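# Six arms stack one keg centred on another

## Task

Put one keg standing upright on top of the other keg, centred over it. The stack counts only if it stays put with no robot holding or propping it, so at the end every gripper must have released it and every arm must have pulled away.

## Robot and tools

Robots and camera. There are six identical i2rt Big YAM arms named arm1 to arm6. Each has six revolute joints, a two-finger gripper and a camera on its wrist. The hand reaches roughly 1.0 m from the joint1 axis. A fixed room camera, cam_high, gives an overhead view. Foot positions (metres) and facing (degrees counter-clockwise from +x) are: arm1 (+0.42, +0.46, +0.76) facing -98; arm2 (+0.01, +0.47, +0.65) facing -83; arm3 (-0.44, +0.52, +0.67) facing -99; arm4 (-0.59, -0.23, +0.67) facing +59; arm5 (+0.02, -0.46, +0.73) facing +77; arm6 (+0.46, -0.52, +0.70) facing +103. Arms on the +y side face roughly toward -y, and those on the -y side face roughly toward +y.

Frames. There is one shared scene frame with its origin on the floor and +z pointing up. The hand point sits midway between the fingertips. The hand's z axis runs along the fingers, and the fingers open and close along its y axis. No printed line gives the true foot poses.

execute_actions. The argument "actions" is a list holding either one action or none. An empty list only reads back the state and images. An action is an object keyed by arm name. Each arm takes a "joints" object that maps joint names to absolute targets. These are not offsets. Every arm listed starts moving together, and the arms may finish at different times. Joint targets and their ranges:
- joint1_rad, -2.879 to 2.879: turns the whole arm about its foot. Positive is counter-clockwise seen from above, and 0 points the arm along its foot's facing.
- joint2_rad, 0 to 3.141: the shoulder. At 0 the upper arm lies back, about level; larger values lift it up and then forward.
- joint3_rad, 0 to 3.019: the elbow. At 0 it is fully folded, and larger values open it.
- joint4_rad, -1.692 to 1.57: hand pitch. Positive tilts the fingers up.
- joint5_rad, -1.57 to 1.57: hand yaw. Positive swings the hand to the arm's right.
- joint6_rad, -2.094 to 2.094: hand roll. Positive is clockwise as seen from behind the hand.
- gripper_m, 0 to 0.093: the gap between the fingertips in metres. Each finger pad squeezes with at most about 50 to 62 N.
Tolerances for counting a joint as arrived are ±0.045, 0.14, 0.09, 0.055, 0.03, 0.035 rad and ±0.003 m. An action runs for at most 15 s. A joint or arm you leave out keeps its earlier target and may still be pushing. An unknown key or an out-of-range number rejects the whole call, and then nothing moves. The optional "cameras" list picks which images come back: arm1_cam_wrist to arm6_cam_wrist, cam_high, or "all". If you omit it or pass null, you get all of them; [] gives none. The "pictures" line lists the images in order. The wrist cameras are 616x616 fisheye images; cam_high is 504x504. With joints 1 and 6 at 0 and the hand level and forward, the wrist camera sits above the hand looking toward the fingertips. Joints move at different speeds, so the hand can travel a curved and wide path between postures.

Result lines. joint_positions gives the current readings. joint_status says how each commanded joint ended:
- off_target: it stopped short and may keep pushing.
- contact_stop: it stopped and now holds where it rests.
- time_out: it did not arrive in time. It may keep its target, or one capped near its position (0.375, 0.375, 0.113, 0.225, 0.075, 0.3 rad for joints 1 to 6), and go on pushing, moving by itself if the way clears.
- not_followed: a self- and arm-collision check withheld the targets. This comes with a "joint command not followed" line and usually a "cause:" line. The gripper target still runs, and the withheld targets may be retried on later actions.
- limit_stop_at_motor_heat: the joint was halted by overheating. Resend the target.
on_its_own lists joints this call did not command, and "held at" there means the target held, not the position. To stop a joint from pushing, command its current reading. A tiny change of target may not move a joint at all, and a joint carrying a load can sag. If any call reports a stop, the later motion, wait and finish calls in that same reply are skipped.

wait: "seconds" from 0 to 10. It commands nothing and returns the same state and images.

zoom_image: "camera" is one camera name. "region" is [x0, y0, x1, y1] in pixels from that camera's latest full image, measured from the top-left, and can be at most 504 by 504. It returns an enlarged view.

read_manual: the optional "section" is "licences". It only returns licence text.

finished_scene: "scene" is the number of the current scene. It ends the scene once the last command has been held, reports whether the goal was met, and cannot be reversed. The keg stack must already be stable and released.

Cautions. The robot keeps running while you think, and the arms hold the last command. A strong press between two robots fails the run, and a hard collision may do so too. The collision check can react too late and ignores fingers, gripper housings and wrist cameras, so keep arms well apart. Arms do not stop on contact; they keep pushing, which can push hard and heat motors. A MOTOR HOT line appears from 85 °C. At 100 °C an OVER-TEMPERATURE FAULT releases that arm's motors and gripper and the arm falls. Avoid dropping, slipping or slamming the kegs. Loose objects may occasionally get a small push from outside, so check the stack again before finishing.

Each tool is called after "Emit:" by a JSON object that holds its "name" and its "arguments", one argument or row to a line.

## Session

Emit:
{"name": "execute_actions", "arguments": {
  "actions": []
}}

Scene clock: 0.00 s.
Motor temperatures (°C, as the motors report them): arm1=[28 34 34 25 28 25] | arm2=[29 30 35 26 26 28] | arm3=[27 27 26 27 25 28] | arm4=[29 29 30 27 30 26] | arm5=[28 33 33 28 27 27] | arm6=[25 31 33 27 29 27]
arm1.joint_positions: joint1_rad=+0.359 joint2_rad=+0.581 joint3_rad=+1.384 joint4_rad=-1.331 joint5_rad=+0.089 joint6_rad=-0.416 gripper_m=+0.094
arm1.joint_status: not commanded
arm1.hand: x=+0.4533 y=+0.2428 z=+1.3099 quat_wxyz=(-0.286, -0.409, -0.763, +0.410) (m; scene frame)
arm2.joint_positions: joint1_rad=-0.251 joint2_rad=+0.631 joint3_rad=+1.454 joint4_rad=-1.469 joint5_rad=-0.154 joint6_rad=+0.295 gripper_m=+0.095
arm2.joint_status: not commanded
arm2.hand: x=+0.0080 y=+0.2617 z=+1.1941 quat_wxyz=(-0.387, -0.730, -0.511, +0.237) (m; scene frame)
arm3.joint_positions: joint1_rad=+0.158 joint2_rad=+0.590 joint3_rad=+1.464 joint4_rad=-1.242 joint5_rad=+0.185 joint6_rad=+0.494 gripper_m=+0.095
arm3.joint_status: not commanded
arm3.hand: x=-0.4725 y=+0.3033 z=+1.2759 quat_wxyz=(-0.444, -0.732, -0.375, +0.356) (m; scene frame)
arm4.joint_positions: joint1_rad=-0.405 joint2_rad=+0.532 joint3_rad=+1.330 joint4_rad=-1.417 joint5_rad=-0.040 joint6_rad=-0.491 gripper_m=+0.094
arm4.joint_status: not commanded
arm4.hand: x=-0.4342 y=-0.1165 z=+1.1792 quat_wxyz=(-0.460, +0.473, -0.750, -0.050) (m; scene frame)
arm5.joint_positions: joint1_rad=+0.310 joint2_rad=+0.600 joint3_rad=+1.455 joint4_rad=-1.187 joint5_rad=+0.258 joint6_rad=+0.099 gripper_m=+0.094
arm5.joint_status: not commanded
arm5.hand: x=+0.0397 y=-0.2333 z=+1.3361 quat_wxyz=(-0.450, +0.516, -0.624, -0.376) (m; scene frame)
arm6.joint_positions: joint1_rad=-0.095 joint2_rad=+0.540 joint3_rad=+1.341 joint4_rad=-1.527 joint5_rad=-0.212 joint6_rad=+0.487 gripper_m=+0.095
arm6.joint_status: not commanded
arm6.hand: x=+0.4040 y=-0.3400 z=+1.1953 quat_wxyz=(-0.097, +0.551, -0.725, -0.402) (m; scene frame)
pictures: arm1_cam_wrist, arm2_cam_wrist, arm3_cam_wrist, arm4_cam_wrist, arm5_cam_wrist, arm6_cam_wrist, cam_high
Images, in order (width x height): arm1_cam_wrist 616x616, arm2_cam_wrist 616x616, arm3_cam_wrist 616x616, arm4_cam_wrist 616x616, arm5_cam_wrist 616x616, arm6_cam_wrist 616x616, cam_high 504x504.

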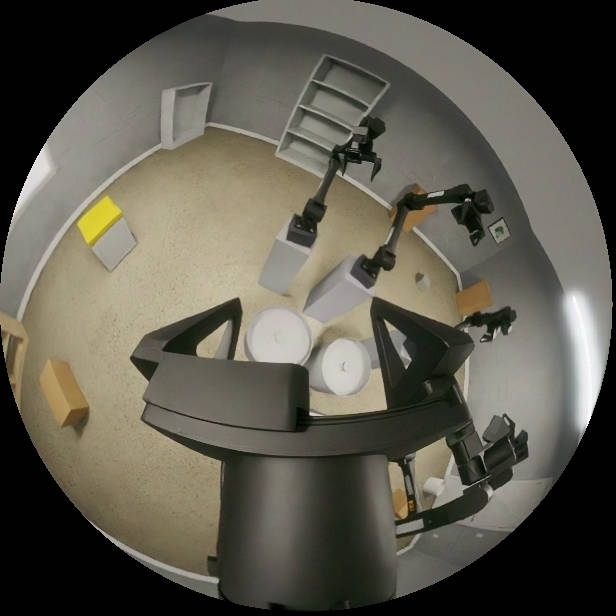

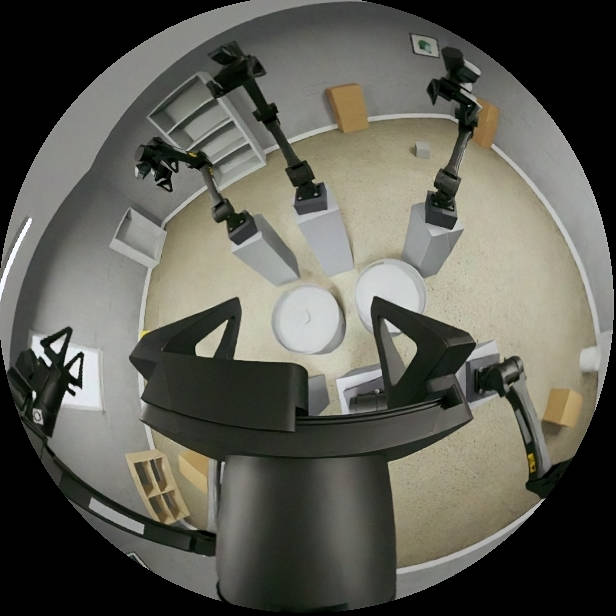

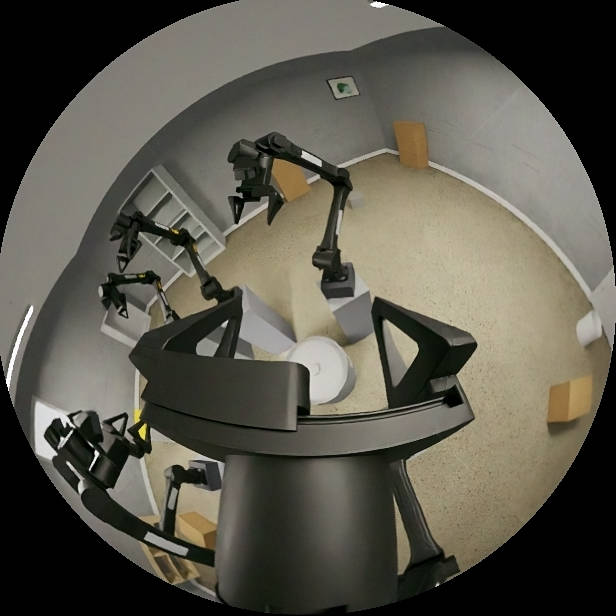

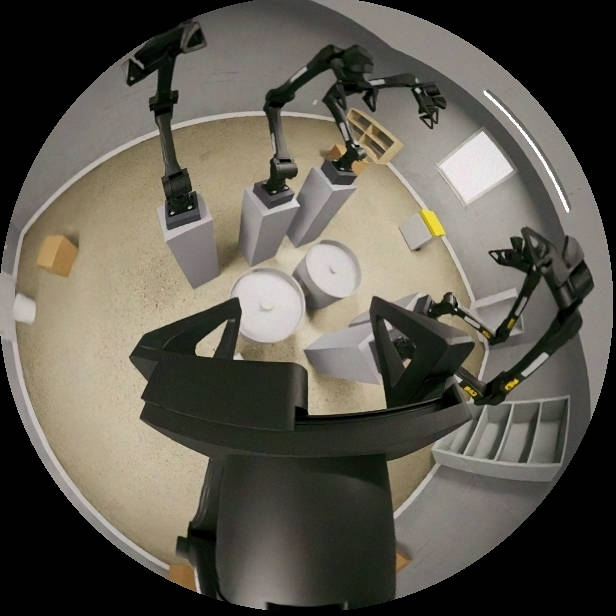

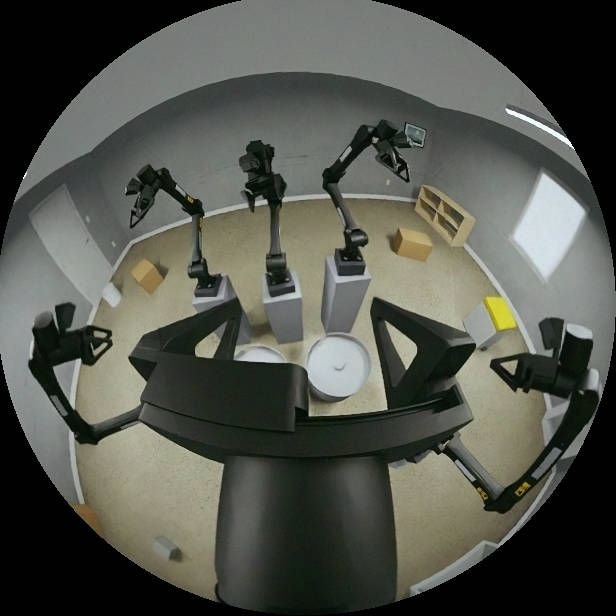

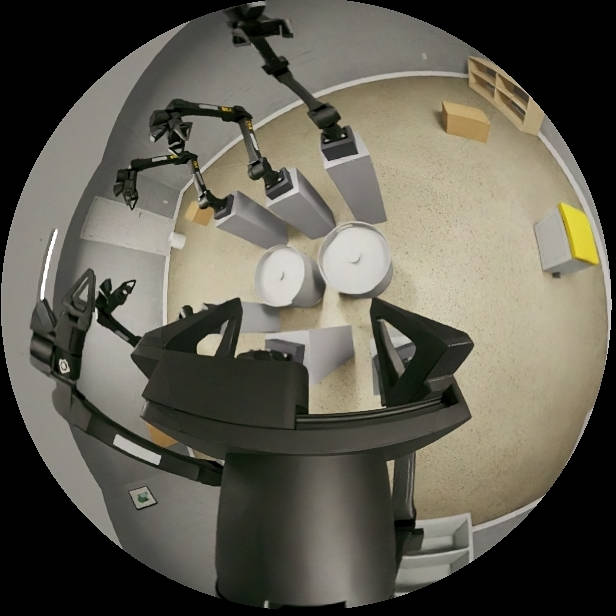

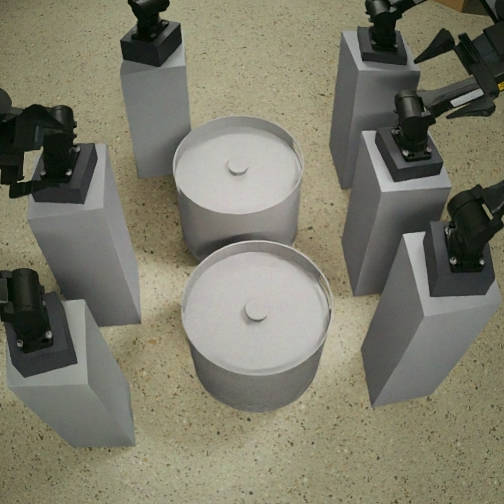

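Emit:
{"name": "execute_actions", "arguments": {
  "actions": [
    {"arm1":{"joints":{"joint1_rad":0.13,"joint2_rad":1.9,"joint3_rad":0.78,"joint4_rad":-0.7,"joint5_rad":0,"joint6_rad":-0.80}},"arm2":{"joints":{"joint1_rad":0.272,"joint2_rad":1.7,"joint3_rad":0.72,"joint4_rad":-0.8,"joint5_rad":0,"joint6_rad":1.18}},"arm5":{"joints":{"joint1_rad":-0.105,"joint2_rad":1.8,"joint3_rad":0.8,"joint4_rad":-0.8,"joint5_rad":0,"joint6_rad":-1.12}},"arm6":{"joints":{"joint1_rad":-0.116,"joint2_rad":1.8,"joint3_rad":0.92,"joint4_rad":-0.95,"joint5_rad":0,"joint6_rad":0.9}},"arm3":{"joints":{"joint1_rad":-0.2,"joint2_rad":0.2}},"arm4":{"joints":{"joint1_rad":0.9,"joint2_rad":0.2}}}
  ],
  "cameras": []
}}

Emit:
{"name": "execute_actions", "arguments": {
  "actions": [
    {"arm1":{"joints":{"joint2_rad":2.66,"joint3_rad":0.85,"joint4_rad":0.245}},"arm2":{"joints":{"joint2_rad":2.285,"joint3_rad":0.749,"joint4_rad":-0.014}},"arm5":{"joints":{"joint2_rad":2.495,"joint3_rad":0.912,"joint4_rad":0.022}},"arm6":{"joints":{"joint2_rad":2.407,"joint3_rad":0.986,"joint4_rad":-0.127}}}
  ],
  "cameras": ["arm1_cam_wrist","arm2_cam_wrist","arm5_cam_wrist","arm6_cam_wrist"]
}}

Scene clock: 13.40 s.
Motor temperatures (°C, as the motors report them): arm1=[28 34 36 25 28 25] | arm2=[29 30 37 26 26 28] | arm3=[27 27 28 27 25 28] | arm4=[29 29 33 27 30 26] | arm5=[28 32 35 28 27 27] | arm6=[25 31 34 27 29 27]
arm1.joint_positions: joint1_rad=+0.133 joint2_rad=+1.883 joint3_rad=+0.771 joint4_rad=-0.719 joint5_rad=+0.003 joint6_rad=-0.793 gripper_m=+0.094
arm1.joint_status: all done
arm1.hand: x=+0.4172 y=+0.1511 z=+0.6533 quat_wxyz=(+0.051, -0.379, -0.917, -0.119) (m; scene frame)
arm2.joint_positions: joint1_rad=+0.273 joint2_rad=+1.690 joint3_rad=+0.718 joint4_rad=-0.813 joint5_rad=-0.001 joint6_rad=+1.166 gripper_m=+0.095
arm2.joint_status: all done
arm2.hand: x=+0.1237 y=+0.1952 z=+0.5950 quat_wxyz=(+0.104, -0.916, -0.386, +0.000) (m; scene frame)
arm3.joint_positions: joint1_rad=-0.198 joint2_rad=+0.187 joint3_rad=+1.486 joint4_rad=-1.242 joint5_rad=+0.185 joint6_rad=+0.494 gripper_m=+0.095
arm3.joint_status: all done
arm3.hand: x=-0.4721 y=+0.5246 z=+1.3220 quat_wxyz=(-0.503, -0.663, -0.177, +0.525) (m; scene frame)
arm4.joint_positions: joint1_rad=+0.896 joint2_rad=+0.189 joint3_rad=+1.350 joint4_rad=-1.417 joint5_rad=-0.040 joint6_rad=-0.491 gripper_m=+0.094
arm4.joint_status: all done
arm4.hand: x=-0.6150 y=-0.1889 z=+1.2225 quat_wxyz=(-0.456, +0.741, -0.269, -0.413) (m; scene frame)
arm5.joint_positions: joint1_rad=-0.110 joint2_rad=+1.786 joint3_rad=+0.786 joint4_rad=-0.807 joint5_rad=+0.005 joint6_rad=-1.108 gripper_m=+0.094
arm5.joint_status: all done
arm5.hand: x=+0.1245 y=-0.1595 z=+0.6521 quat_wxyz=(+0.115, +0.916, -0.383, +0.013) (m; scene frame)
arm6.joint_positions: joint1_rad=-0.107 joint2_rad=+1.803 joint3_rad=+0.921 joint4_rad=-0.961 joint5_rad=-0.003 joint6_rad=+0.884 gripper_m=+0.095
arm6.joint_status: all done
arm6.hand: x=+0.4203 y=-0.1715 z=+0.6477 quat_wxyz=(+0.044, +0.385, -0.912, +0.136) (m; scene frame)
pictures: none
No camera images: the call's "cameras" was empty. Leave "cameras" out to get every camera's image.

Scene clock: 15.60 s.
Motor temperatures (°C, as the motors report them): arm1=[28 34 36 25 28 25] | arm2=[29 30 37 26 26 28] | arm3=[27 27 28 27 25 28] | arm4=[29 29 33 27 30 26] | arm5=[28 33 35 28 27 27] | arm6=[25 31 34 27 29 27]
arm1.joint_positions: joint1_rad=+0.133 joint2_rad=+2.640 joint3_rad=+0.846 joint4_rad=+0.225 joint5_rad=+0.003 joint6_rad=-0.793 gripper_m=+0.094
arm1.joint_status: all done
arm1.hand: x=+0.4168 y=+0.1572 z=+0.3980 quat_wxyz=(+0.001, -0.382, -0.924, +0.002) (m; scene frame)
arm2.joint_positions: joint1_rad=+0.273 joint2_rad=+2.282 joint3_rad=+0.741 joint4_rad=-0.028 joint5_rad=-0.001 joint6_rad=+1.167 gripper_m=+0.095
arm2.joint_status: all done
arm2.hand: x=+0.1373 y=+0.1613 z=+0.3980 quat_wxyz=(-0.004, -0.922, -0.388, +0.001) (m; scene frame)
arm3.joint_positions: joint1_rad=-0.198 joint2_rad=+0.187 joint3_rad=+1.486 joint4_rad=-1.242 joint5_rad=+0.185 joint6_rad=+0.494 gripper_m=+0.095
arm3.joint_status: not commanded
arm3.hand: x=-0.4721 y=+0.5246 z=+1.3220 quat_wxyz=(-0.503, -0.663, -0.177, +0.525) (m; scene frame)
arm4.joint_positions: joint1_rad=+0.896 joint2_rad=+0.189 joint3_rad=+1.350 joint4_rad=-1.417 joint5_rad=-0.040 joint6_rad=-0.491 gripper_m=+0.094
arm4.joint_status: not commanded
arm4.hand: x=-0.6150 y=-0.1889 z=+1.2225 quat_wxyz=(-0.456, +0.741, -0.269, -0.413) (m; scene frame)
arm5.joint_positions: joint1_rad=-0.110 joint2_rad=+2.486 joint3_rad=+0.909 joint4_rad=+0.012 joint5_rad=+0.004 joint6_rad=-1.109 gripper_m=+0.094
arm5.joint_status: all done
arm5.hand: x=+0.1405 y=-0.1164 z=+0.4064 quat_wxyz=(-0.006, +0.923, -0.385, +0.004) (m; scene frame)
arm6.joint_positions: joint1_rad=-0.107 joint2_rad=+2.401 joint3_rad=+0.979 joint4_rad=-0.141 joint5_rad=-0.003 joint6_rad=+0.884 gripper_m=+0.095
arm6.joint_status: all done
arm6.hand: x=+0.4133 y=-0.1206 z=+0.4076 quat_wxyz=(+0.005, +0.389, -0.921, +0.001) (m; scene frame)
pictures: arm1_cam_wrist, arm2_cam_wrist, arm5_cam_wrist, arm6_cam_wrist
joint command not followed: on one or more control steps a check withheld the commanded joint targets of the arm1 arm, and it was not sent them on those steps.
cause: the commanded joint targets would bring a part of the robot too close to another arm (this arm's wrist (the part past joint 4) and the other arm's wrist (the part past joint 4)); next, command targets that bring no part of the robot closer to that arm.
joint command not followed: on one or more control steps a check withheld the commanded joint targets of the arm6 arm, and it was not sent them on those steps.
cause: the commanded joint targets would bring a part of the robot too close to another arm (this arm's wrist (the part past joint 4) and the other arm's wrist (the part past joint 4)); next, command targets that bring no part of the robot closer to that arm.
Images, in order (width x height): arm1_cam_wrist 616x616, arm2_cam_wrist 616x616, arm5_cam_wrist 616x616, arm6_cam_wrist 616x616.

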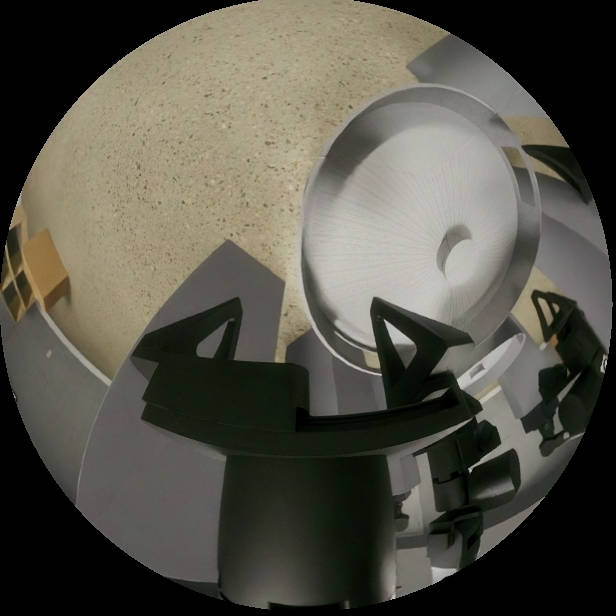

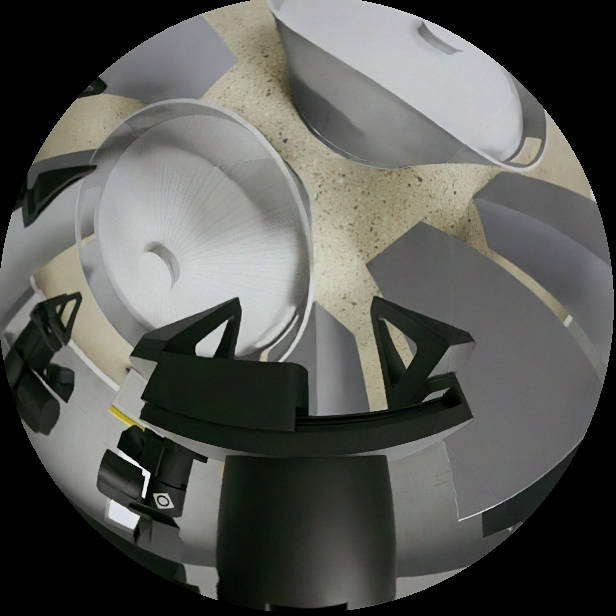

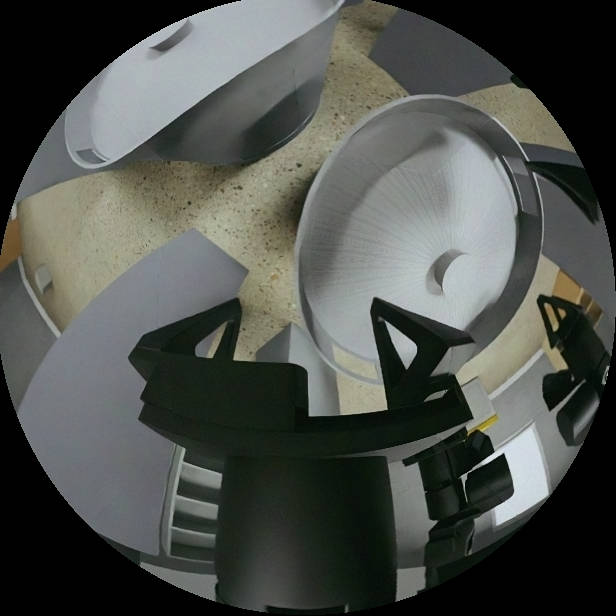

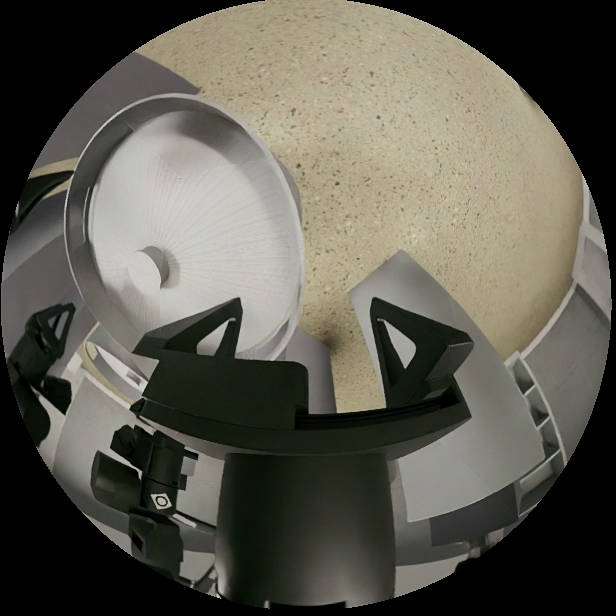

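Emit:
{"name": "execute_actions", "arguments": {
  "actions": [
    {"arm1":{"joints":{"joint1_rad":0.125,"joint2_rad":2.90,"joint3_rad":1.045,"joint4_rad":0.29}},"arm2":{"joints":{"joint1_rad":0.255,"joint2_rad":2.555,"joint3_rad":0.876,"joint4_rad":0.115}},"arm5":{"joints":{"joint1_rad":-0.085,"joint2_rad":2.74,"joint3_rad":1.063,"joint4_rad":0.105}},"arm6":{"joints":{"joint2_rad":2.648,"joint3_rad":1.124,"joint4_rad":-0.03}}}
  ],
  "cameras": []
}}

Emit:
{"name": "execute_actions", "arguments": {
  "actions": [
    {"arm1":{"joints":{"gripper_m":0}},"arm2":{"joints":{"gripper_m":0}},"arm5":{"joints":{"gripper_m":0}},"arm6":{"joints":{"gripper_m":0}}}
  ],
  "cameras": ["arm1_cam_wrist","arm2_cam_wrist","arm5_cam_wrist","arm6_cam_wrist"]
}}

Scene clock: 22.70 s.
Motor temperatures (°C, as the motors report them): arm1=[28 34 35 25 28 25] | arm2=[29 30 36 26 26 28] | arm3=[27 28 28 27 25 28] | arm4=[29 29 32 27 30 26] | arm5=[28 33 34 28 27 27] | arm6=[25 31 33 27 29 27]
arm1.joint_positions: joint1_rad=+0.133 joint2_rad=+2.889 joint3_rad=+1.046 joint4_rad=+0.278 joint5_rad=+0.003 joint6_rad=-0.793 gripper_m=+0.094
arm1.joint_status: all done
arm1.hand: x=+0.4167 y=+0.1557 z=+0.3090 quat_wxyz=(+0.001, -0.382, -0.924, +0.004) (m; scene frame)
arm2.joint_positions: joint1_rad=+0.269 joint2_rad=+2.480 joint3_rad=+0.907 joint4_rad=+0.131 joint5_rad=-0.015 joint6_rad=+1.167 gripper_m=+0.095
arm2.joint_status: all done
arm2.hand: x=+0.1612 y=+0.1052 z=+0.3367 quat_wxyz=(-0.067, -0.920, -0.386, -0.006) (m; scene frame)
arm3.joint_positions: joint1_rad=-0.198 joint2_rad=+0.187 joint3_rad=+1.486 joint4_rad=-1.242 joint5_rad=+0.185 joint6_rad=+0.494 gripper_m=+0.095
arm3.joint_status: not commanded
arm3.hand: x=-0.4721 y=+0.5246 z=+1.3220 quat_wxyz=(-0.503, -0.663, -0.177, +0.525) (m; scene frame)
arm4.joint_positions: joint1_rad=+0.896 joint2_rad=+0.189 joint3_rad=+1.350 joint4_rad=-1.417 joint5_rad=-0.040 joint6_rad=-0.491 gripper_m=+0.094
arm4.joint_status: not commanded
arm4.hand: x=-0.6150 y=-0.1889 z=+1.2225 quat_wxyz=(-0.456, +0.741, -0.269, -0.413) (m; scene frame)
arm5.joint_positions: joint1_rad=-0.090 joint2_rad=+2.590 joint3_rad=+1.040 joint4_rad=+0.084 joint5_rad=-0.001 joint6_rad=-1.113 gripper_m=+0.094
arm5.joint_status: joint2_rad time_out (moved +0.104 of +0.254); the others done
arm5.on_its_own: joint2_rad reads +2.590 and still pushes toward +2.740 since a time_out
arm5.hand: x=+0.1482 y=-0.0655 z=+0.3715 quat_wxyz=(-0.054, +0.926, -0.373, -0.002) (m; scene frame)
arm6.joint_positions: joint1_rad=-0.109 joint2_rad=+2.646 joint3_rad=+1.121 joint4_rad=-0.031 joint5_rad=-0.003 joint6_rad=+0.889 gripper_m=+0.095
arm6.joint_status: all done
arm6.hand: x=+0.4135 y=-0.1195 z=+0.3187 quat_wxyz=(+0.004, +0.386, -0.923, -0.002) (m; scene frame)
pictures: none
No camera images: the call's "cameras" was empty. Leave "cameras" out to get every camera's image.

not run: a stop came earlier in this reply.

Emit:
{"name": "execute_actions", "arguments": {
  "actions": [
    {"arm2":{"joints":{"joint2_rad":2.36,"joint3_rad":0.775,"joint4_rad":0.0}},"arm5":{"joints":{"joint2_rad":2.52,"joint3_rad":0.92,"joint4_rad":0.02}}}
  ],
  "cameras": ["arm2_cam_wrist","arm5_cam_wrist"]
}}

Scene clock: 26.27 s.
Motor temperatures (°C, as the motors report them): arm1=[28 34 35 25 28 25] | arm2=[29 30 36 26 26 28] | arm3=[27 28 28 27 25 28] | arm4=[29 30 32 27 30 26] | arm5=[28 33 34 28 27 27] | arm6=[25 32 33 27 29 27]
arm1.joint_positions: joint1_rad=+0.133 joint2_rad=+2.889 joint3_rad=+1.046 joint4_rad=+0.278 joint5_rad=+0.003 joint6_rad=-0.793 gripper_m=+0.094
arm1.joint_status: not commanded
arm1.hand: x=+0.4167 y=+0.1557 z=+0.3090 quat_wxyz=(+0.001, -0.382, -0.924, +0.004) (m; scene frame)
arm2.joint_positions: joint1_rad=+0.267 joint2_rad=+2.355 joint3_rad=+0.773 joint4_rad=+0.009 joint5_rad=-0.002 joint6_rad=+1.167 gripper_m=+0.095
arm2.joint_status: all done
arm2.hand: x=+0.1355 y=+0.1606 z=+0.3753 quat_wxyz=(-0.002, -0.923, -0.385, +0.000) (m; scene frame)
arm3.joint_positions: joint1_rad=-0.198 joint2_rad=+0.187 joint3_rad=+1.486 joint4_rad=-1.242 joint5_rad=+0.185 joint6_rad=+0.494 gripper_m=+0.095
arm3.joint_status: not commanded
arm3.hand: x=-0.4721 y=+0.5246 z=+1.3220 quat_wxyz=(-0.503, -0.663, -0.177, +0.525) (m; scene frame)
arm4.joint_positions: joint1_rad=+0.896 joint2_rad=+0.189 joint3_rad=+1.350 joint4_rad=-1.417 joint5_rad=-0.040 joint6_rad=-0.491 gripper_m=+0.094
arm4.joint_status: not commanded
arm4.hand: x=-0.6150 y=-0.1889 z=+1.2225 quat_wxyz=(-0.456, +0.741, -0.269, -0.413) (m; scene frame)
arm5.joint_positions: joint1_rad=-0.090 joint2_rad=+2.522 joint3_rad=+0.921 joint4_rad=+0.020 joint5_rad=-0.001 joint6_rad=-1.113 gripper_m=+0.094
arm5.joint_status: all done
arm5.hand: x=+0.1306 y=-0.1204 z=+0.3943 quat_wxyz=(+0.002, +0.927, -0.374, +0.003) (m; scene frame)
arm6.joint_positions: joint1_rad=-0.109 joint2_rad=+2.646 joint3_rad=+1.121 joint4_rad=-0.031 joint5_rad=-0.003 joint6_rad=+0.889 gripper_m=+0.095
arm6.joint_status: not commanded
arm6.hand: x=+0.4135 y=-0.1195 z=+0.3187 quat_wxyz=(+0.004, +0.386, -0.923, -0.002) (m; scene frame)
pictures: arm2_cam_wrist, arm5_cam_wrist
joint command not followed: on one or more control steps a check withheld the commanded joint targets of the arm5 arm, and it was not sent them on those steps.
cause: the commanded joint targets would bring a part of the robot too close to another arm (this arm's wrist (the part past joint 4) and the other arm's wrist (the part past joint 4)); next, command targets that bring no part of the robot closer to that arm.
Images, in order (width x height): arm2_cam_wrist 616x616, arm5_cam_wrist 616x616.

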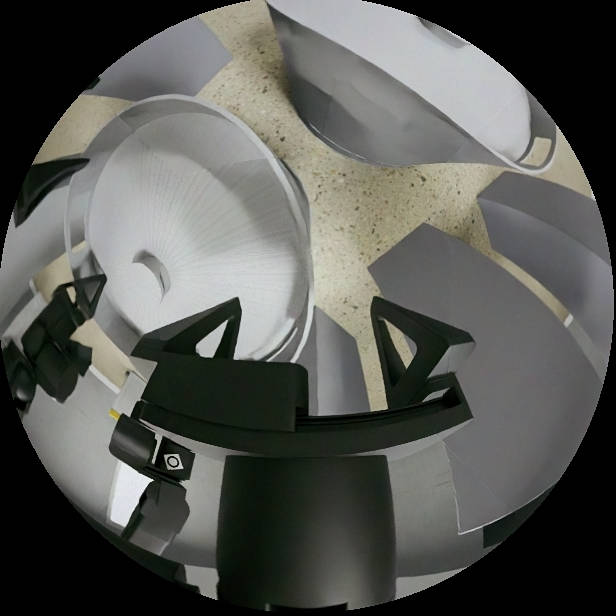

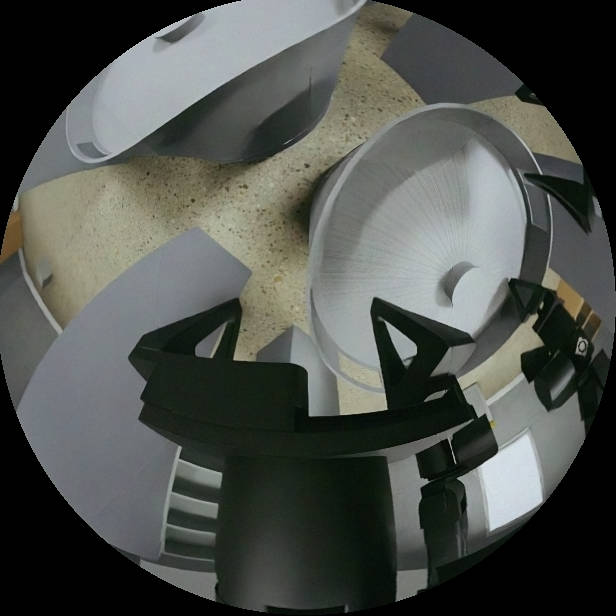

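Half the descent with the elbow lagging, then finish.

Emit:
{"name": "execute_actions", "arguments": {
  "actions": [
    {"arm2":{"joints":{"joint2_rad":2.48,"joint3_rad":0.815,"joint4_rad":0.06}},"arm5":{"joints":{"joint2_rad":2.66,"joint3_rad":0.995,"joint4_rad":0.06}}}
  ],
  "cameras": []
}}

Emit:
{"name": "execute_actions", "arguments": {
  "actions": [
    {"arm2":{"joints":{"joint2_rad":2.55,"joint3_rad":0.865,"joint4_rad":0.115}},"arm5":{"joints":{"joint2_rad":2.74,"joint3_rad":1.06,"joint4_rad":0.105}}}
  ],
  "cameras": ["arm2_cam_wrist","arm5_cam_wrist"]
}}

Scene clock: 30.33 s.
Motor temperatures (°C, as the motors report them): arm1=[28 34 35 25 28 25] | arm2=[29 30 36 26 26 28] | arm3=[27 28 28 27 25 28] | arm4=[29 30 32 27 30 26] | arm5=[28 33 34 28 27 27] | arm6=[25 32 33 27 29 27]
arm1.joint_positions: joint1_rad=+0.133 joint2_rad=+2.889 joint3_rad=+1.046 joint4_rad=+0.278 joint5_rad=+0.003 joint6_rad=-0.793 gripper_m=+0.094
arm1.joint_status: not commanded
arm1.hand: x=+0.4167 y=+0.1557 z=+0.3090 quat_wxyz=(+0.001, -0.382, -0.924, +0.004) (m; scene frame)
arm2.joint_positions: joint1_rad=+0.267 joint2_rad=+2.478 joint3_rad=+0.816 joint4_rad=+0.050 joint5_rad=-0.002 joint6_rad=+1.167 gripper_m=+0.095
arm2.joint_status: all done
arm2.hand: x=+0.1299 y=+0.1742 z=+0.3368 quat_wxyz=(+0.017, -0.923, -0.385, +0.000) (m; scene frame)
arm3.joint_positions: joint1_rad=-0.198 joint2_rad=+0.187 joint3_rad=+1.486 joint4_rad=-1.242 joint5_rad=+0.185 joint6_rad=+0.494 gripper_m=+0.095
arm3.joint_status: not commanded
arm3.hand: x=-0.4721 y=+0.5246 z=+1.3220 quat_wxyz=(-0.503, -0.663, -0.177, +0.525) (m; scene frame)
arm4.joint_positions: joint1_rad=+0.896 joint2_rad=+0.189 joint3_rad=+1.350 joint4_rad=-1.417 joint5_rad=-0.040 joint6_rad=-0.491 gripper_m=+0.094
arm4.joint_status: not commanded
arm4.hand: x=-0.6150 y=-0.1889 z=+1.2225 quat_wxyz=(-0.456, +0.741, -0.269, -0.413) (m; scene frame)
arm5.joint_positions: joint1_rad=-0.090 joint2_rad=+2.644 joint3_rad=+0.992 joint4_rad=+0.057 joint5_rad=-0.001 joint6_rad=-1.113 gripper_m=+0.094
arm5.joint_status: all done
arm5.hand: x=+0.1291 y=-0.1257 z=+0.3515 quat_wxyz=(+0.010, +0.927, -0.374, +0.003) (m; scene frame)
arm6.joint_positions: joint1_rad=-0.109 joint2_rad=+2.646 joint3_rad=+1.121 joint4_rad=-0.031 joint5_rad=-0.003 joint6_rad=+0.889 gripper_m=+0.095
arm6.joint_status: not commanded
arm6.hand: x=+0.4135 y=-0.1195 z=+0.3187 quat_wxyz=(+0.004, +0.386, -0.923, -0.002) (m; scene frame)
pictures: none
No camera images: the call's "cameras" was empty. Leave "cameras" out to get every camera's image.

Scene clock: 31.10 s.
Motor temperatures (°C, as the motors report them): arm1=[28 34 34 25 28 25] | arm2=[29 31 35 26 26 28] | arm3=[27 28 28 27 25 28] | arm4=[29 30 32 27 30 26] | arm5=[28 33 34 28 27 27] | arm6=[25 32 33 27 29 27]
arm1.joint_positions: joint1_rad=+0.133 joint2_rad=+2.889 joint3_rad=+1.046 joint4_rad=+0.278 joint5_rad=+0.003 joint6_rad=-0.793 gripper_m=+0.094
arm1.joint_status: not commanded
arm1.hand: x=+0.4167 y=+0.1557 z=+0.3090 quat_wxyz=(+0.001, -0.382, -0.924, +0.004) (m; scene frame)
arm2.joint_positions: joint1_rad=+0.267 joint2_rad=+2.535 joint3_rad=+0.864 joint4_rad=+0.102 joint5_rad=-0.002 joint6_rad=+1.167 gripper_m=+0.095
arm2.joint_status: all done
arm2.hand: x=+0.1361 y=+0.1588 z=+0.3172 quat_wxyz=(-0.004, -0.923, -0.385, +0.000) (m; scene frame)
arm3.joint_positions: joint1_rad=-0.198 joint2_rad=+0.187 joint3_rad=+1.486 joint4_rad=-1.242 joint5_rad=+0.185 joint6_rad=+0.494 gripper_m=+0.095
arm3.joint_status: not commanded
arm3.hand: x=-0.4721 y=+0.5246 z=+1.3220 quat_wxyz=(-0.503, -0.663, -0.177, +0.525) (m; scene frame)
arm4.joint_positions: joint1_rad=+0.896 joint2_rad=+0.189 joint3_rad=+1.350 joint4_rad=-1.417 joint5_rad=-0.040 joint6_rad=-0.491 gripper_m=+0.094
arm4.joint_status: not commanded
arm4.hand: x=-0.6150 y=-0.1889 z=+1.2225 quat_wxyz=(-0.456, +0.741, -0.269, -0.413) (m; scene frame)
arm5.joint_positions: joint1_rad=-0.090 joint2_rad=+2.715 joint3_rad=+1.062 joint4_rad=+0.098 joint5_rad=-0.001 joint6_rad=-1.113 gripper_m=+0.094
arm5.joint_status: all done
arm5.hand: x=+0.1344 y=-0.1096 z=+0.3254 quat_wxyz=(-0.010, +0.927, -0.374, +0.002) (m; scene frame)
arm6.joint_positions: joint1_rad=-0.109 joint2_rad=+2.646 joint3_rad=+1.121 joint4_rad=-0.031 joint5_rad=-0.003 joint6_rad=+0.889 gripper_m=+0.095
arm6.joint_status: not commanded
arm6.hand: x=+0.4135 y=-0.1195 z=+0.3187 quat_wxyz=(+0.004, +0.386, -0.923, -0.002) (m; scene frame)
pictures: arm2_cam_wrist, arm5_cam_wrist
Images, in order (width x height): arm2_cam_wrist 616x616, arm5_cam_wrist 616x616.

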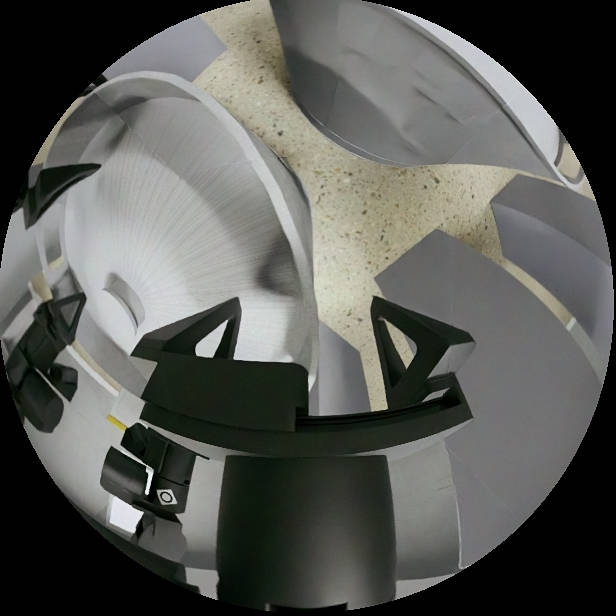

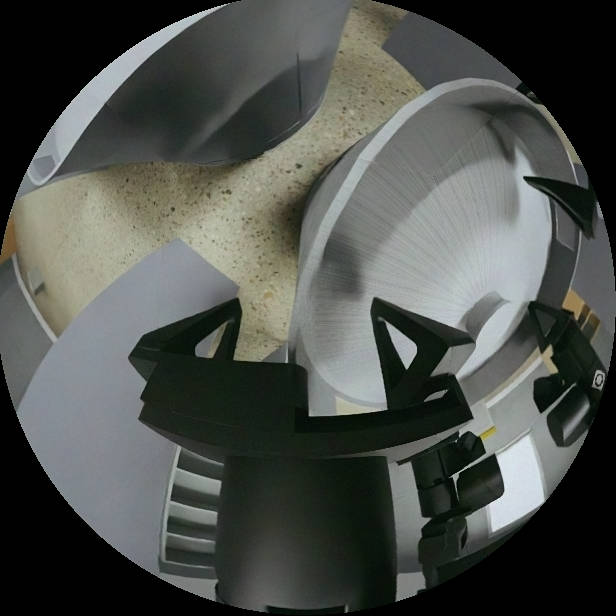

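Emit:
{"name": "execute_actions", "arguments": {
  "actions": [
    {"arm2":{"joints":{"joint2_rad":2.575,"joint3_rad":0.875}},"arm5":{"joints":{"joint2_rad":2.76,"joint3_rad":1.06}}}
  ],
  "cameras": []
}}

Emit:
{"name": "execute_actions", "arguments": {
  "actions": [
    {"arm1":{"joints":{"gripper_m":0}},"arm2":{"joints":{"gripper_m":0}},"arm5":{"joints":{"gripper_m":0}},"arm6":{"joints":{"gripper_m":0}}}
  ],
  "cameras": ["cam_high","arm2_cam_wrist","arm5_cam_wrist"]
}}

Scene clock: 45.63 s.
Motor temperatures (°C, as the motors report them): arm1=[28 34 34 25 28 25] | arm2=[29 31 35 26 26 28] | arm3=[27 28 28 27 25 28] | arm4=[29 30 32 27 30 26] | arm5=[28 33 33 28 27 27] | arm6=[25 32 33 27 29 27]
arm1.joint_positions: joint1_rad=+0.133 joint2_rad=+2.889 joint3_rad=+1.046 joint4_rad=+0.278 joint5_rad=+0.003 joint6_rad=-0.793 gripper_m=+0.094
arm1.joint_status: not commanded
arm1.hand: x=+0.4167 y=+0.1557 z=+0.3090 quat_wxyz=(+0.001, -0.382, -0.924, +0.004) (m; scene frame)
arm2.joint_positions: joint1_rad=+0.267 joint2_rad=+2.559 joint3_rad=+0.868 joint4_rad=+0.102 joint5_rad=-0.002 joint6_rad=+1.167 gripper_m=+0.095
arm2.joint_status: all done
arm2.hand: x=+0.1331 y=+0.1662 z=+0.3098 quat_wxyz=(+0.005, -0.923, -0.385, +0.000) (m; scene frame)
arm3.joint_positions: joint1_rad=-0.198 joint2_rad=+0.187 joint3_rad=+1.486 joint4_rad=-1.242 joint5_rad=+0.185 joint6_rad=+0.494 gripper_m=+0.095
arm3.joint_status: not commanded
arm3.hand: x=-0.4721 y=+0.5246 z=+1.3220 quat_wxyz=(-0.503, -0.663, -0.177, +0.525) (m; scene frame)
arm4.joint_positions: joint1_rad=+0.896 joint2_rad=+0.189 joint3_rad=+1.350 joint4_rad=-1.417 joint5_rad=-0.040 joint6_rad=-0.491 gripper_m=+0.094
arm4.joint_status: not commanded
arm4.hand: x=-0.6150 y=-0.1889 z=+1.2225 quat_wxyz=(-0.456, +0.741, -0.269, -0.413) (m; scene frame)
arm5.joint_positions: joint1_rad=-0.090 joint2_rad=+2.733 joint3_rad=+1.062 joint4_rad=+0.098 joint5_rad=-0.001 joint6_rad=-1.113 gripper_m=+0.094
arm5.joint_status: all done
arm5.hand: x=+0.1316 y=-0.1185 z=+0.3194 quat_wxyz=(-0.001, +0.927, -0.374, +0.002) (m; scene frame)
arm6.joint_positions: joint1_rad=-0.109 joint2_rad=+2.646 joint3_rad=+1.121 joint4_rad=-0.031 joint5_rad=-0.003 joint6_rad=+0.889 gripper_m=+0.095
arm6.joint_status: not commanded
arm6.hand: x=+0.4135 y=-0.1195 z=+0.3187 quat_wxyz=(+0.004, +0.386, -0.923, -0.002) (m; scene frame)
pictures: none
No camera images: the call's "cameras" was empty. Leave "cameras" out to get every camera's image.

Scene clock: 46.53 s.
Motor temperatures (°C, as the motors report them): arm1=[28 34 34 25 28 25] | arm2=[29 31 35 26 26 28] | arm3=[27 28 28 27 25 28] | arm4=[29 30 32 27 30 26] | arm5=[28 33 33 28 27 27] | arm6=[25 32 33 27 29 27]
arm1.joint_positions: joint1_rad=+0.136 joint2_rad=+2.891 joint3_rad=+1.041 joint4_rad=+0.277 joint5_rad=-0.010 joint6_rad=-0.852 gripper_m=+0.002
arm1.joint_status: all done
arm1.hand: x=+0.4199 y=+0.1598 z=+0.3091 quat_wxyz=(-0.004, -0.353, -0.936, -0.002) (m; scene frame)
arm2.joint_positions: joint1_rad=+0.267 joint2_rad=+2.559 joint3_rad=+0.871 joint4_rad=+0.105 joint5_rad=-0.002 joint6_rad=+1.168 gripper_m=+0.002
arm2.joint_status: all done
arm2.hand: x=+0.1341 y=+0.1640 z=+0.3096 quat_wxyz=(+0.002, -0.923, -0.385, +0.000) (m; scene frame)
arm3.joint_positions: joint1_rad=-0.198 joint2_rad=+0.187 joint3_rad=+1.486 joint4_rad=-1.242 joint5_rad=+0.185 joint6_rad=+0.494 gripper_m=+0.095
arm3.joint_status: not commanded
arm3.hand: x=-0.4721 y=+0.5246 z=+1.3220 quat_wxyz=(-0.503, -0.663, -0.177, +0.525) (m; scene frame)
arm4.joint_positions: joint1_rad=+0.896 joint2_rad=+0.189 joint3_rad=+1.350 joint4_rad=-1.417 joint5_rad=-0.040 joint6_rad=-0.491 gripper_m=+0.094
arm4.joint_status: not commanded
arm4.hand: x=-0.6150 y=-0.1889 z=+1.2225 quat_wxyz=(-0.456, +0.741, -0.269, -0.413) (m; scene frame)
arm5.joint_positions: joint1_rad=-0.090 joint2_rad=+2.733 joint3_rad=+1.063 joint4_rad=+0.101 joint5_rad=+0.001 joint6_rad=-1.075 gripper_m=+0.001
arm5.joint_status: all done
arm5.hand: x=+0.1323 y=-0.1171 z=+0.3193 quat_wxyz=(-0.004, +0.920, -0.391, +0.003) (m; scene frame)
arm6.joint_positions: joint1_rad=-0.109 joint2_rad=+2.646 joint3_rad=+1.126 joint4_rad=-0.029 joint5_rad=-0.008 joint6_rad=+0.909 gripper_m=+0.002
arm6.joint_status: all done
arm6.hand: x=+0.4123 y=-0.1162 z=+0.3188 quat_wxyz=(+0.005, +0.377, -0.926, -0.006) (m; scene frame)
pictures: arm2_cam_wrist, arm5_cam_wrist, cam_high
Images, in order (width x height): arm2_cam_wrist 616x616, arm5_cam_wrist 616x616, cam_high 504x504.

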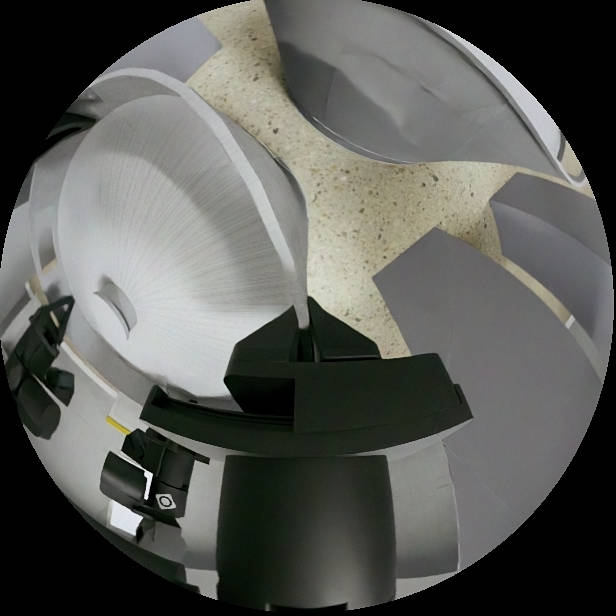

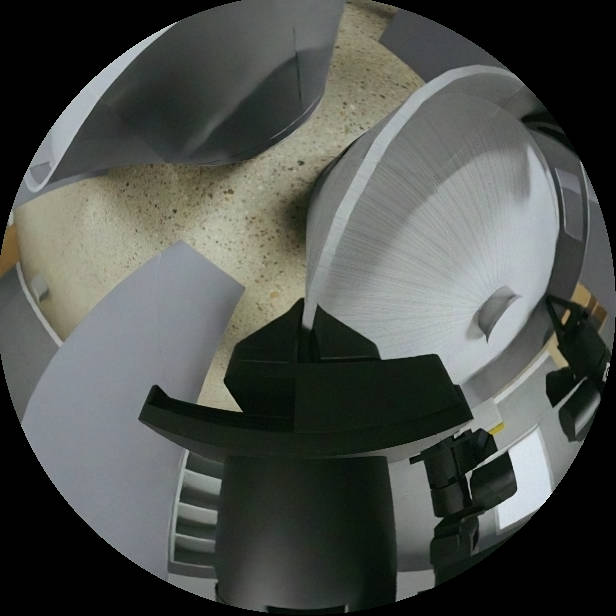

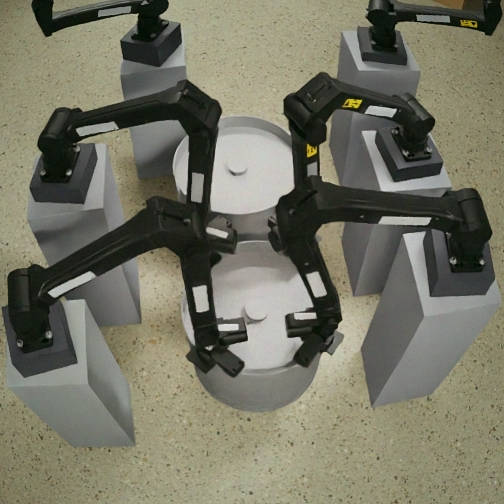

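Emit:
{"name": "execute_actions", "arguments": {
  "actions": [
    {"arm1":{"joints":{"joint2_rad":2.591,"joint3_rad":0.818,"joint4_rad":0.23,"joint6_rad":-0.84}},"arm2":{"joints":{"joint2_rad":2.224,"joint3_rad":0.718,"joint4_rad":-0.03}},"arm5":{"joints":{"joint2_rad":2.433,"joint3_rad":0.884,"joint4_rad":0.015,"joint6_rad":-1.085}},"arm6":{"joints":{"joint2_rad":2.359,"joint3_rad":0.97,"joint4_rad":-0.145}}}
  ],
  "cameras": []
}}

Emit:
{"name": "execute_actions", "arguments": {
  "actions": [
    {"arm1":{"joints":{"joint2_rad":2.192,"joint3_rad":0.65,"joint4_rad":0.03}},"arm2":{"joints":{"joint2_rad":1.819,"joint3_rad":0.66,"joint4_rad":-0.36}},"arm5":{"joints":{"joint2_rad":2.062,"joint3_rad":0.77,"joint4_rad":-0.225}},"arm6":{"joints":{"joint2_rad":2.023,"joint3_rad":0.895,"joint4_rad":-0.385}}}
  ],
  "cameras": []
}}

Emit:
{"name": "execute_actions", "arguments": {
  "actions": [
    {"arm1":{"joints":{"joint2_rad":1.788,"joint3_rad":0.59,"joint4_rad":-0.31}},"arm2":{"joints":{"joint2_rad":1.501,"joint3_rad":0.72,"joint4_rad":-0.73}},"arm5":{"joints":{"joint2_rad":1.735,"joint3_rad":0.765,"joint4_rad":-0.54}},"arm6":{"joints":{"joint2_rad":1.747,"joint3_rad":0.915,"joint4_rad":-0.675}}}
  ],
  "cameras": []
}}

Emit:
{"name": "execute_actions", "arguments": {
  "actions": [
    {"arm1":{"joints":{"joint2_rad":1.437,"joint3_rad":0.64,"joint4_rad":-0.71}},"arm2":{"joints":{"joint2_rad":1.294,"joint3_rad":0.865,"joint4_rad":-1.08}},"arm5":{"joints":{"joint2_rad":1.479,"joint3_rad":0.85,"joint4_rad":-0.88}},"arm6":{"joints":{"joint2_rad":1.541,"joint3_rad":1.015,"joint4_rad":-0.985}}}
  ],
  "cameras": ["cam_high"]
}}

Scene clock: 61.80 s.
Motor temperatures (°C, as the motors report them): arm1=[28 34 34 25 28 25] | arm2=[29 31 35 26 26 28] | arm3=[27 28 27 27 25 28] | arm4=[29 30 32 27 30 26] | arm5=[28 33 33 28 27 27] | arm6=[25 32 32 27 30 27]
arm1.joint_positions: joint1_rad=+0.135 joint2_rad=+2.669 joint3_rad=+0.856 joint4_rad=+0.248 joint5_rad=-0.002 joint6_rad=-0.865 gripper_m=+0.001
arm1.joint_status: all done
arm1.hand: x=+0.4183 y=+0.1598 z=+0.3891 quat_wxyz=(-0.002, -0.347, -0.938, +0.003) (m; scene frame)
arm2.joint_positions: joint1_rad=+0.265 joint2_rad=+2.308 joint3_rad=+0.747 joint4_rad=-0.016 joint5_rad=+0.004 joint6_rad=+1.165 gripper_m=+0.002
arm2.joint_status: all done
arm2.hand: x=+0.1328 y=+0.1630 z=+0.3901 quat_wxyz=(+0.000, -0.923, -0.385, +0.003) (m; scene frame)
arm3.joint_positions: joint1_rad=-0.198 joint2_rad=+0.187 joint3_rad=+1.486 joint4_rad=-1.242 joint5_rad=+0.185 joint6_rad=+0.494 gripper_m=+0.095
arm3.joint_status: not commanded
arm3.hand: x=-0.4721 y=+0.5246 z=+1.3220 quat_wxyz=(-0.503, -0.663, -0.177, +0.525) (m; scene frame)
arm4.joint_positions: joint1_rad=+0.896 joint2_rad=+0.189 joint3_rad=+1.350 joint4_rad=-1.417 joint5_rad=-0.040 joint6_rad=-0.491 gripper_m=+0.094
arm4.joint_status: not commanded
arm4.hand: x=-0.6150 y=-0.1889 z=+1.2225 quat_wxyz=(-0.456, +0.741, -0.269, -0.413) (m; scene frame)
arm5.joint_positions: joint1_rad=-0.089 joint2_rad=+2.499 joint3_rad=+0.906 joint4_rad=+0.028 joint5_rad=+0.000 joint6_rad=-1.066 gripper_m=+0.001
arm5.joint_status: all done
arm5.hand: x=+0.1311 y=-0.1177 z=+0.4021 quat_wxyz=(-0.005, +0.919, -0.395, +0.002) (m; scene frame)
arm6.joint_positions: joint1_rad=-0.108 joint2_rad=+2.420 joint3_rad=+0.989 joint4_rad=-0.116 joint5_rad=-0.014 joint6_rad=+0.912 gripper_m=+0.002
arm6.joint_status: all done
arm6.hand: x=+0.4113 y=-0.1171 z=+0.4008 quat_wxyz=(+0.008, +0.376, -0.927, -0.007) (m; scene frame)
pictures: none
No camera images: the call's "cameras" was empty. Leave "cameras" out to get every camera's image.

Scene clock: 63.00 s.
Motor temperatures (°C, as the motors report them): arm1=[28 35 34 25 28 25] | arm2=[29 31 35 26 26 28] | arm3=[27 28 27 27 25 28] | arm4=[29 30 32 27 30 26] | arm5=[28 33 33 28 27 27] | arm6=[25 32 32 27 30 27]
arm1.joint_positions: joint1_rad=+0.134 joint2_rad=+2.281 joint3_rad=+0.654 joint4_rad=+0.051 joint5_rad=+0.003 joint6_rad=-0.868 gripper_m=+0.001
arm1.joint_status: all done
arm1.hand: x=+0.4173 y=+0.1625 z=+0.5095 quat_wxyz=(+0.003, -0.346, -0.938, -0.002) (m; scene frame)
arm2.joint_positions: joint1_rad=+0.265 joint2_rad=+1.909 joint3_rad=+0.661 joint4_rad=-0.340 joint5_rad=+0.002 joint6_rad=+1.163 gripper_m=+0.002
arm2.joint_status: all done
arm2.hand: x=+0.1328 y=+0.1646 z=+0.5097 quat_wxyz=(+0.006, -0.922, -0.386, +0.002) (m; scene frame)
arm3.joint_positions: joint1_rad=-0.198 joint2_rad=+0.187 joint3_rad=+1.486 joint4_rad=-1.242 joint5_rad=+0.185 joint6_rad=+0.494 gripper_m=+0.095
arm3.joint_status: not commanded
arm3.hand: x=-0.4721 y=+0.5246 z=+1.3220 quat_wxyz=(-0.503, -0.663, -0.177, +0.525) (m; scene frame)
arm4.joint_positions: joint1_rad=+0.896 joint2_rad=+0.189 joint3_rad=+1.350 joint4_rad=-1.417 joint5_rad=-0.040 joint6_rad=-0.491 gripper_m=+0.094
arm4.joint_status: not commanded
arm4.hand: x=-0.6150 y=-0.1889 z=+1.2225 quat_wxyz=(-0.456, +0.741, -0.269, -0.413) (m; scene frame)
arm5.joint_positions: joint1_rad=-0.087 joint2_rad=+2.138 joint3_rad=+0.771 joint4_rad=-0.201 joint5_rad=-0.002 joint6_rad=-1.066 gripper_m=+0.001
arm5.joint_status: all done
arm5.hand: x=+0.1302 y=-0.1154 z=+0.5202 quat_wxyz=(-0.004, +0.919, -0.395, +0.001) (m; scene frame)
arm6.joint_positions: joint1_rad=-0.108 joint2_rad=+2.083 joint3_rad=+0.887 joint4_rad=-0.353 joint5_rad=-0.015 joint6_rad=+0.912 gripper_m=+0.002
arm6.joint_status: all done
arm6.hand: x=+0.4113 y=-0.1139 z=+0.5210 quat_wxyz=(+0.009, +0.376, -0.927, -0.006) (m; scene frame)
pictures: none
No camera images: the call's "cameras" was empty. Leave "cameras" out to get every camera's image.

Scene clock: 64.13 s.
Motor temperatures (°C, as the motors report them): arm1=[28 35 34 25 28 25] | arm2=[29 31 35 26 26 28] | arm3=[27 28 27 27 25 28] | arm4=[29 30 32 27 30 26] | arm5=[28 33 33 28 27 27] | arm6=[25 32 32 27 30 27]
arm1.joint_positions: joint1_rad=+0.132 joint2_rad=+1.875 joint3_rad=+0.563 joint4_rad=-0.276 joint5_rad=+0.006 joint6_rad=-0.870 gripper_m=+0.001
arm1.joint_status: all done
arm1.hand: x=+0.4163 y=+0.1662 z=+0.6197 quat_wxyz=(+0.006, -0.346, -0.938, -0.006) (m; scene frame)
arm2.joint_positions: joint1_rad=+0.265 joint2_rad=+1.570 joint3_rad=+0.674 joint4_rad=-0.685 joint5_rad=-0.003 joint6_rad=+1.161 gripper_m=+0.002
arm2.joint_status: all done
arm2.hand: x=+0.1326 y=+0.1682 z=+0.6178 quat_wxyz=(+0.002, -0.922, -0.387, -0.001) (m; scene frame)
arm3.joint_positions: joint1_rad=-0.198 joint2_rad=+0.187 joint3_rad=+1.486 joint4_rad=-1.242 joint5_rad=+0.185 joint6_rad=+0.494 gripper_m=+0.095
arm3.joint_status: not commanded
arm3.hand: x=-0.4721 y=+0.5246 z=+1.3220 quat_wxyz=(-0.503, -0.663, -0.177, +0.525) (m; scene frame)
arm4.joint_positions: joint1_rad=+0.896 joint2_rad=+0.189 joint3_rad=+1.350 joint4_rad=-1.417 joint5_rad=-0.040 joint6_rad=-0.491 gripper_m=+0.094
arm4.joint_status: not commanded
arm4.hand: x=-0.6150 y=-0.1889 z=+1.2225 quat_wxyz=(-0.456, +0.741, -0.269, -0.413) (m; scene frame)
arm5.joint_positions: joint1_rad=-0.084 joint2_rad=+1.812 joint3_rad=+0.748 joint4_rad=-0.500 joint5_rad=-0.004 joint6_rad=-1.066 gripper_m=+0.001
arm5.joint_status: all done
arm5.hand: x=+0.1294 y=-0.1114 z=+0.6287 quat_wxyz=(-0.005, +0.919, -0.393, +0.000) (m; scene frame)
arm6.joint_positions: joint1_rad=-0.108 joint2_rad=+1.798 joint3_rad=+0.886 joint4_rad=-0.639 joint5_rad=-0.017 joint6_rad=+0.909 gripper_m=+0.002
arm6.joint_status: all done
arm6.hand: x=+0.4113 y=-0.1116 z=+0.6315 quat_wxyz=(+0.010, +0.377, -0.926, -0.006) (m; scene frame)
pictures: none
No camera images: the call's "cameras" was empty. Leave "cameras" out to get every camera's image.

Scene clock: 66.50 s.
Motor temperatures (°C, as the motors report them): arm1=[28 35 35 25 28 25] | arm2=[29 31 36 26 26 28] | arm3=[27 28 27 27 25 28] | arm4=[29 30 32 27 30 26] | arm5=[28 34 34 28 27 27] | arm6=[25 32 33 27 30 27]
arm1.joint_positions: joint1_rad=+0.128 joint2_rad=+1.519 joint3_rad=+0.577 joint4_rad=-0.632 joint5_rad=+0.008 joint6_rad=-0.878 gripper_m=+0.001
arm1.joint_status: joint4_rad time_out (moved -0.356 of -0.434); the others done
arm1.on_its_own: joint4_rad reads -0.632 and still pushes toward -0.710 since a time_out
arm1.hand: x=+0.4150 y=+0.1658 z=+0.7211 quat_wxyz=(+0.005, -0.345, -0.939, +0.001) (m; scene frame)
arm2.joint_positions: joint1_rad=+0.265 joint2_rad=+1.364 joint3_rad=+0.796 joint4_rad=-1.020 joint5_rad=+0.005 joint6_rad=+1.158 gripper_m=+0.002
arm2.joint_status: joint4_rad time_out (moved -0.335 of -0.395); the others done
arm2.on_its_own: joint4_rad reads -1.020 and still pushes toward -1.080 since a time_out
arm2.hand: x=+0.1322 y=+0.1659 z=+0.7163 quat_wxyz=(+0.006, -0.921, -0.389, +0.004) (m; scene frame)
arm3.joint_positions: joint1_rad=-0.198 joint2_rad=+0.187 joint3_rad=+1.486 joint4_rad=-1.242 joint5_rad=+0.185 joint6_rad=+0.494 gripper_m=+0.095
arm3.joint_status: not commanded
arm3.hand: x=-0.4721 y=+0.5246 z=+1.3220 quat_wxyz=(-0.503, -0.663, -0.177, +0.525) (m; scene frame)
arm4.joint_positions: joint1_rad=+0.896 joint2_rad=+0.189 joint3_rad=+1.350 joint4_rad=-1.417 joint5_rad=-0.040 joint6_rad=-0.491 gripper_m=+0.094
arm4.joint_status: not commanded
arm4.hand: x=-0.6150 y=-0.1889 z=+1.2225 quat_wxyz=(-0.456, +0.741, -0.269, -0.413) (m; scene frame)
arm5.joint_positions: joint1_rad=-0.084 joint2_rad=+1.556 joint3_rad=+0.798 joint4_rad=-0.809 joint5_rad=+0.001 joint6_rad=-1.066 gripper_m=+0.001
arm5.joint_status: joint4_rad time_out (moved -0.309 of -0.380); the others done
arm5.on_its_own: joint4_rad reads -0.809 and still pushes toward -0.880 since a time_out
arm5.hand: x=+0.1288 y=-0.1140 z=+0.7287 quat_wxyz=(-0.005, +0.920, -0.393, +0.002) (m; scene frame)
arm6.joint_positions: joint1_rad=-0.105 joint2_rad=+1.583 joint3_rad=+0.959 joint4_rad=-0.931 joint5_rad=-0.014 joint6_rad=+0.908 gripper_m=+0.002
arm6.joint_status: all done
arm6.hand: x=+0.4117 y=-0.1142 z=+0.7345 quat_wxyz=(+0.009, +0.379, -0.925, -0.003) (m; scene frame)
pictures: cam_high
Images, in order (width x height): cam_high 504x504.

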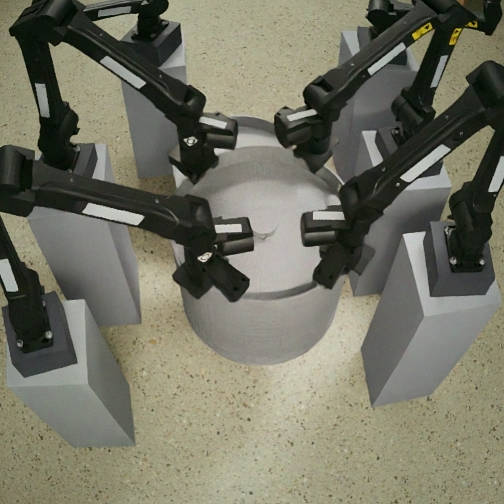

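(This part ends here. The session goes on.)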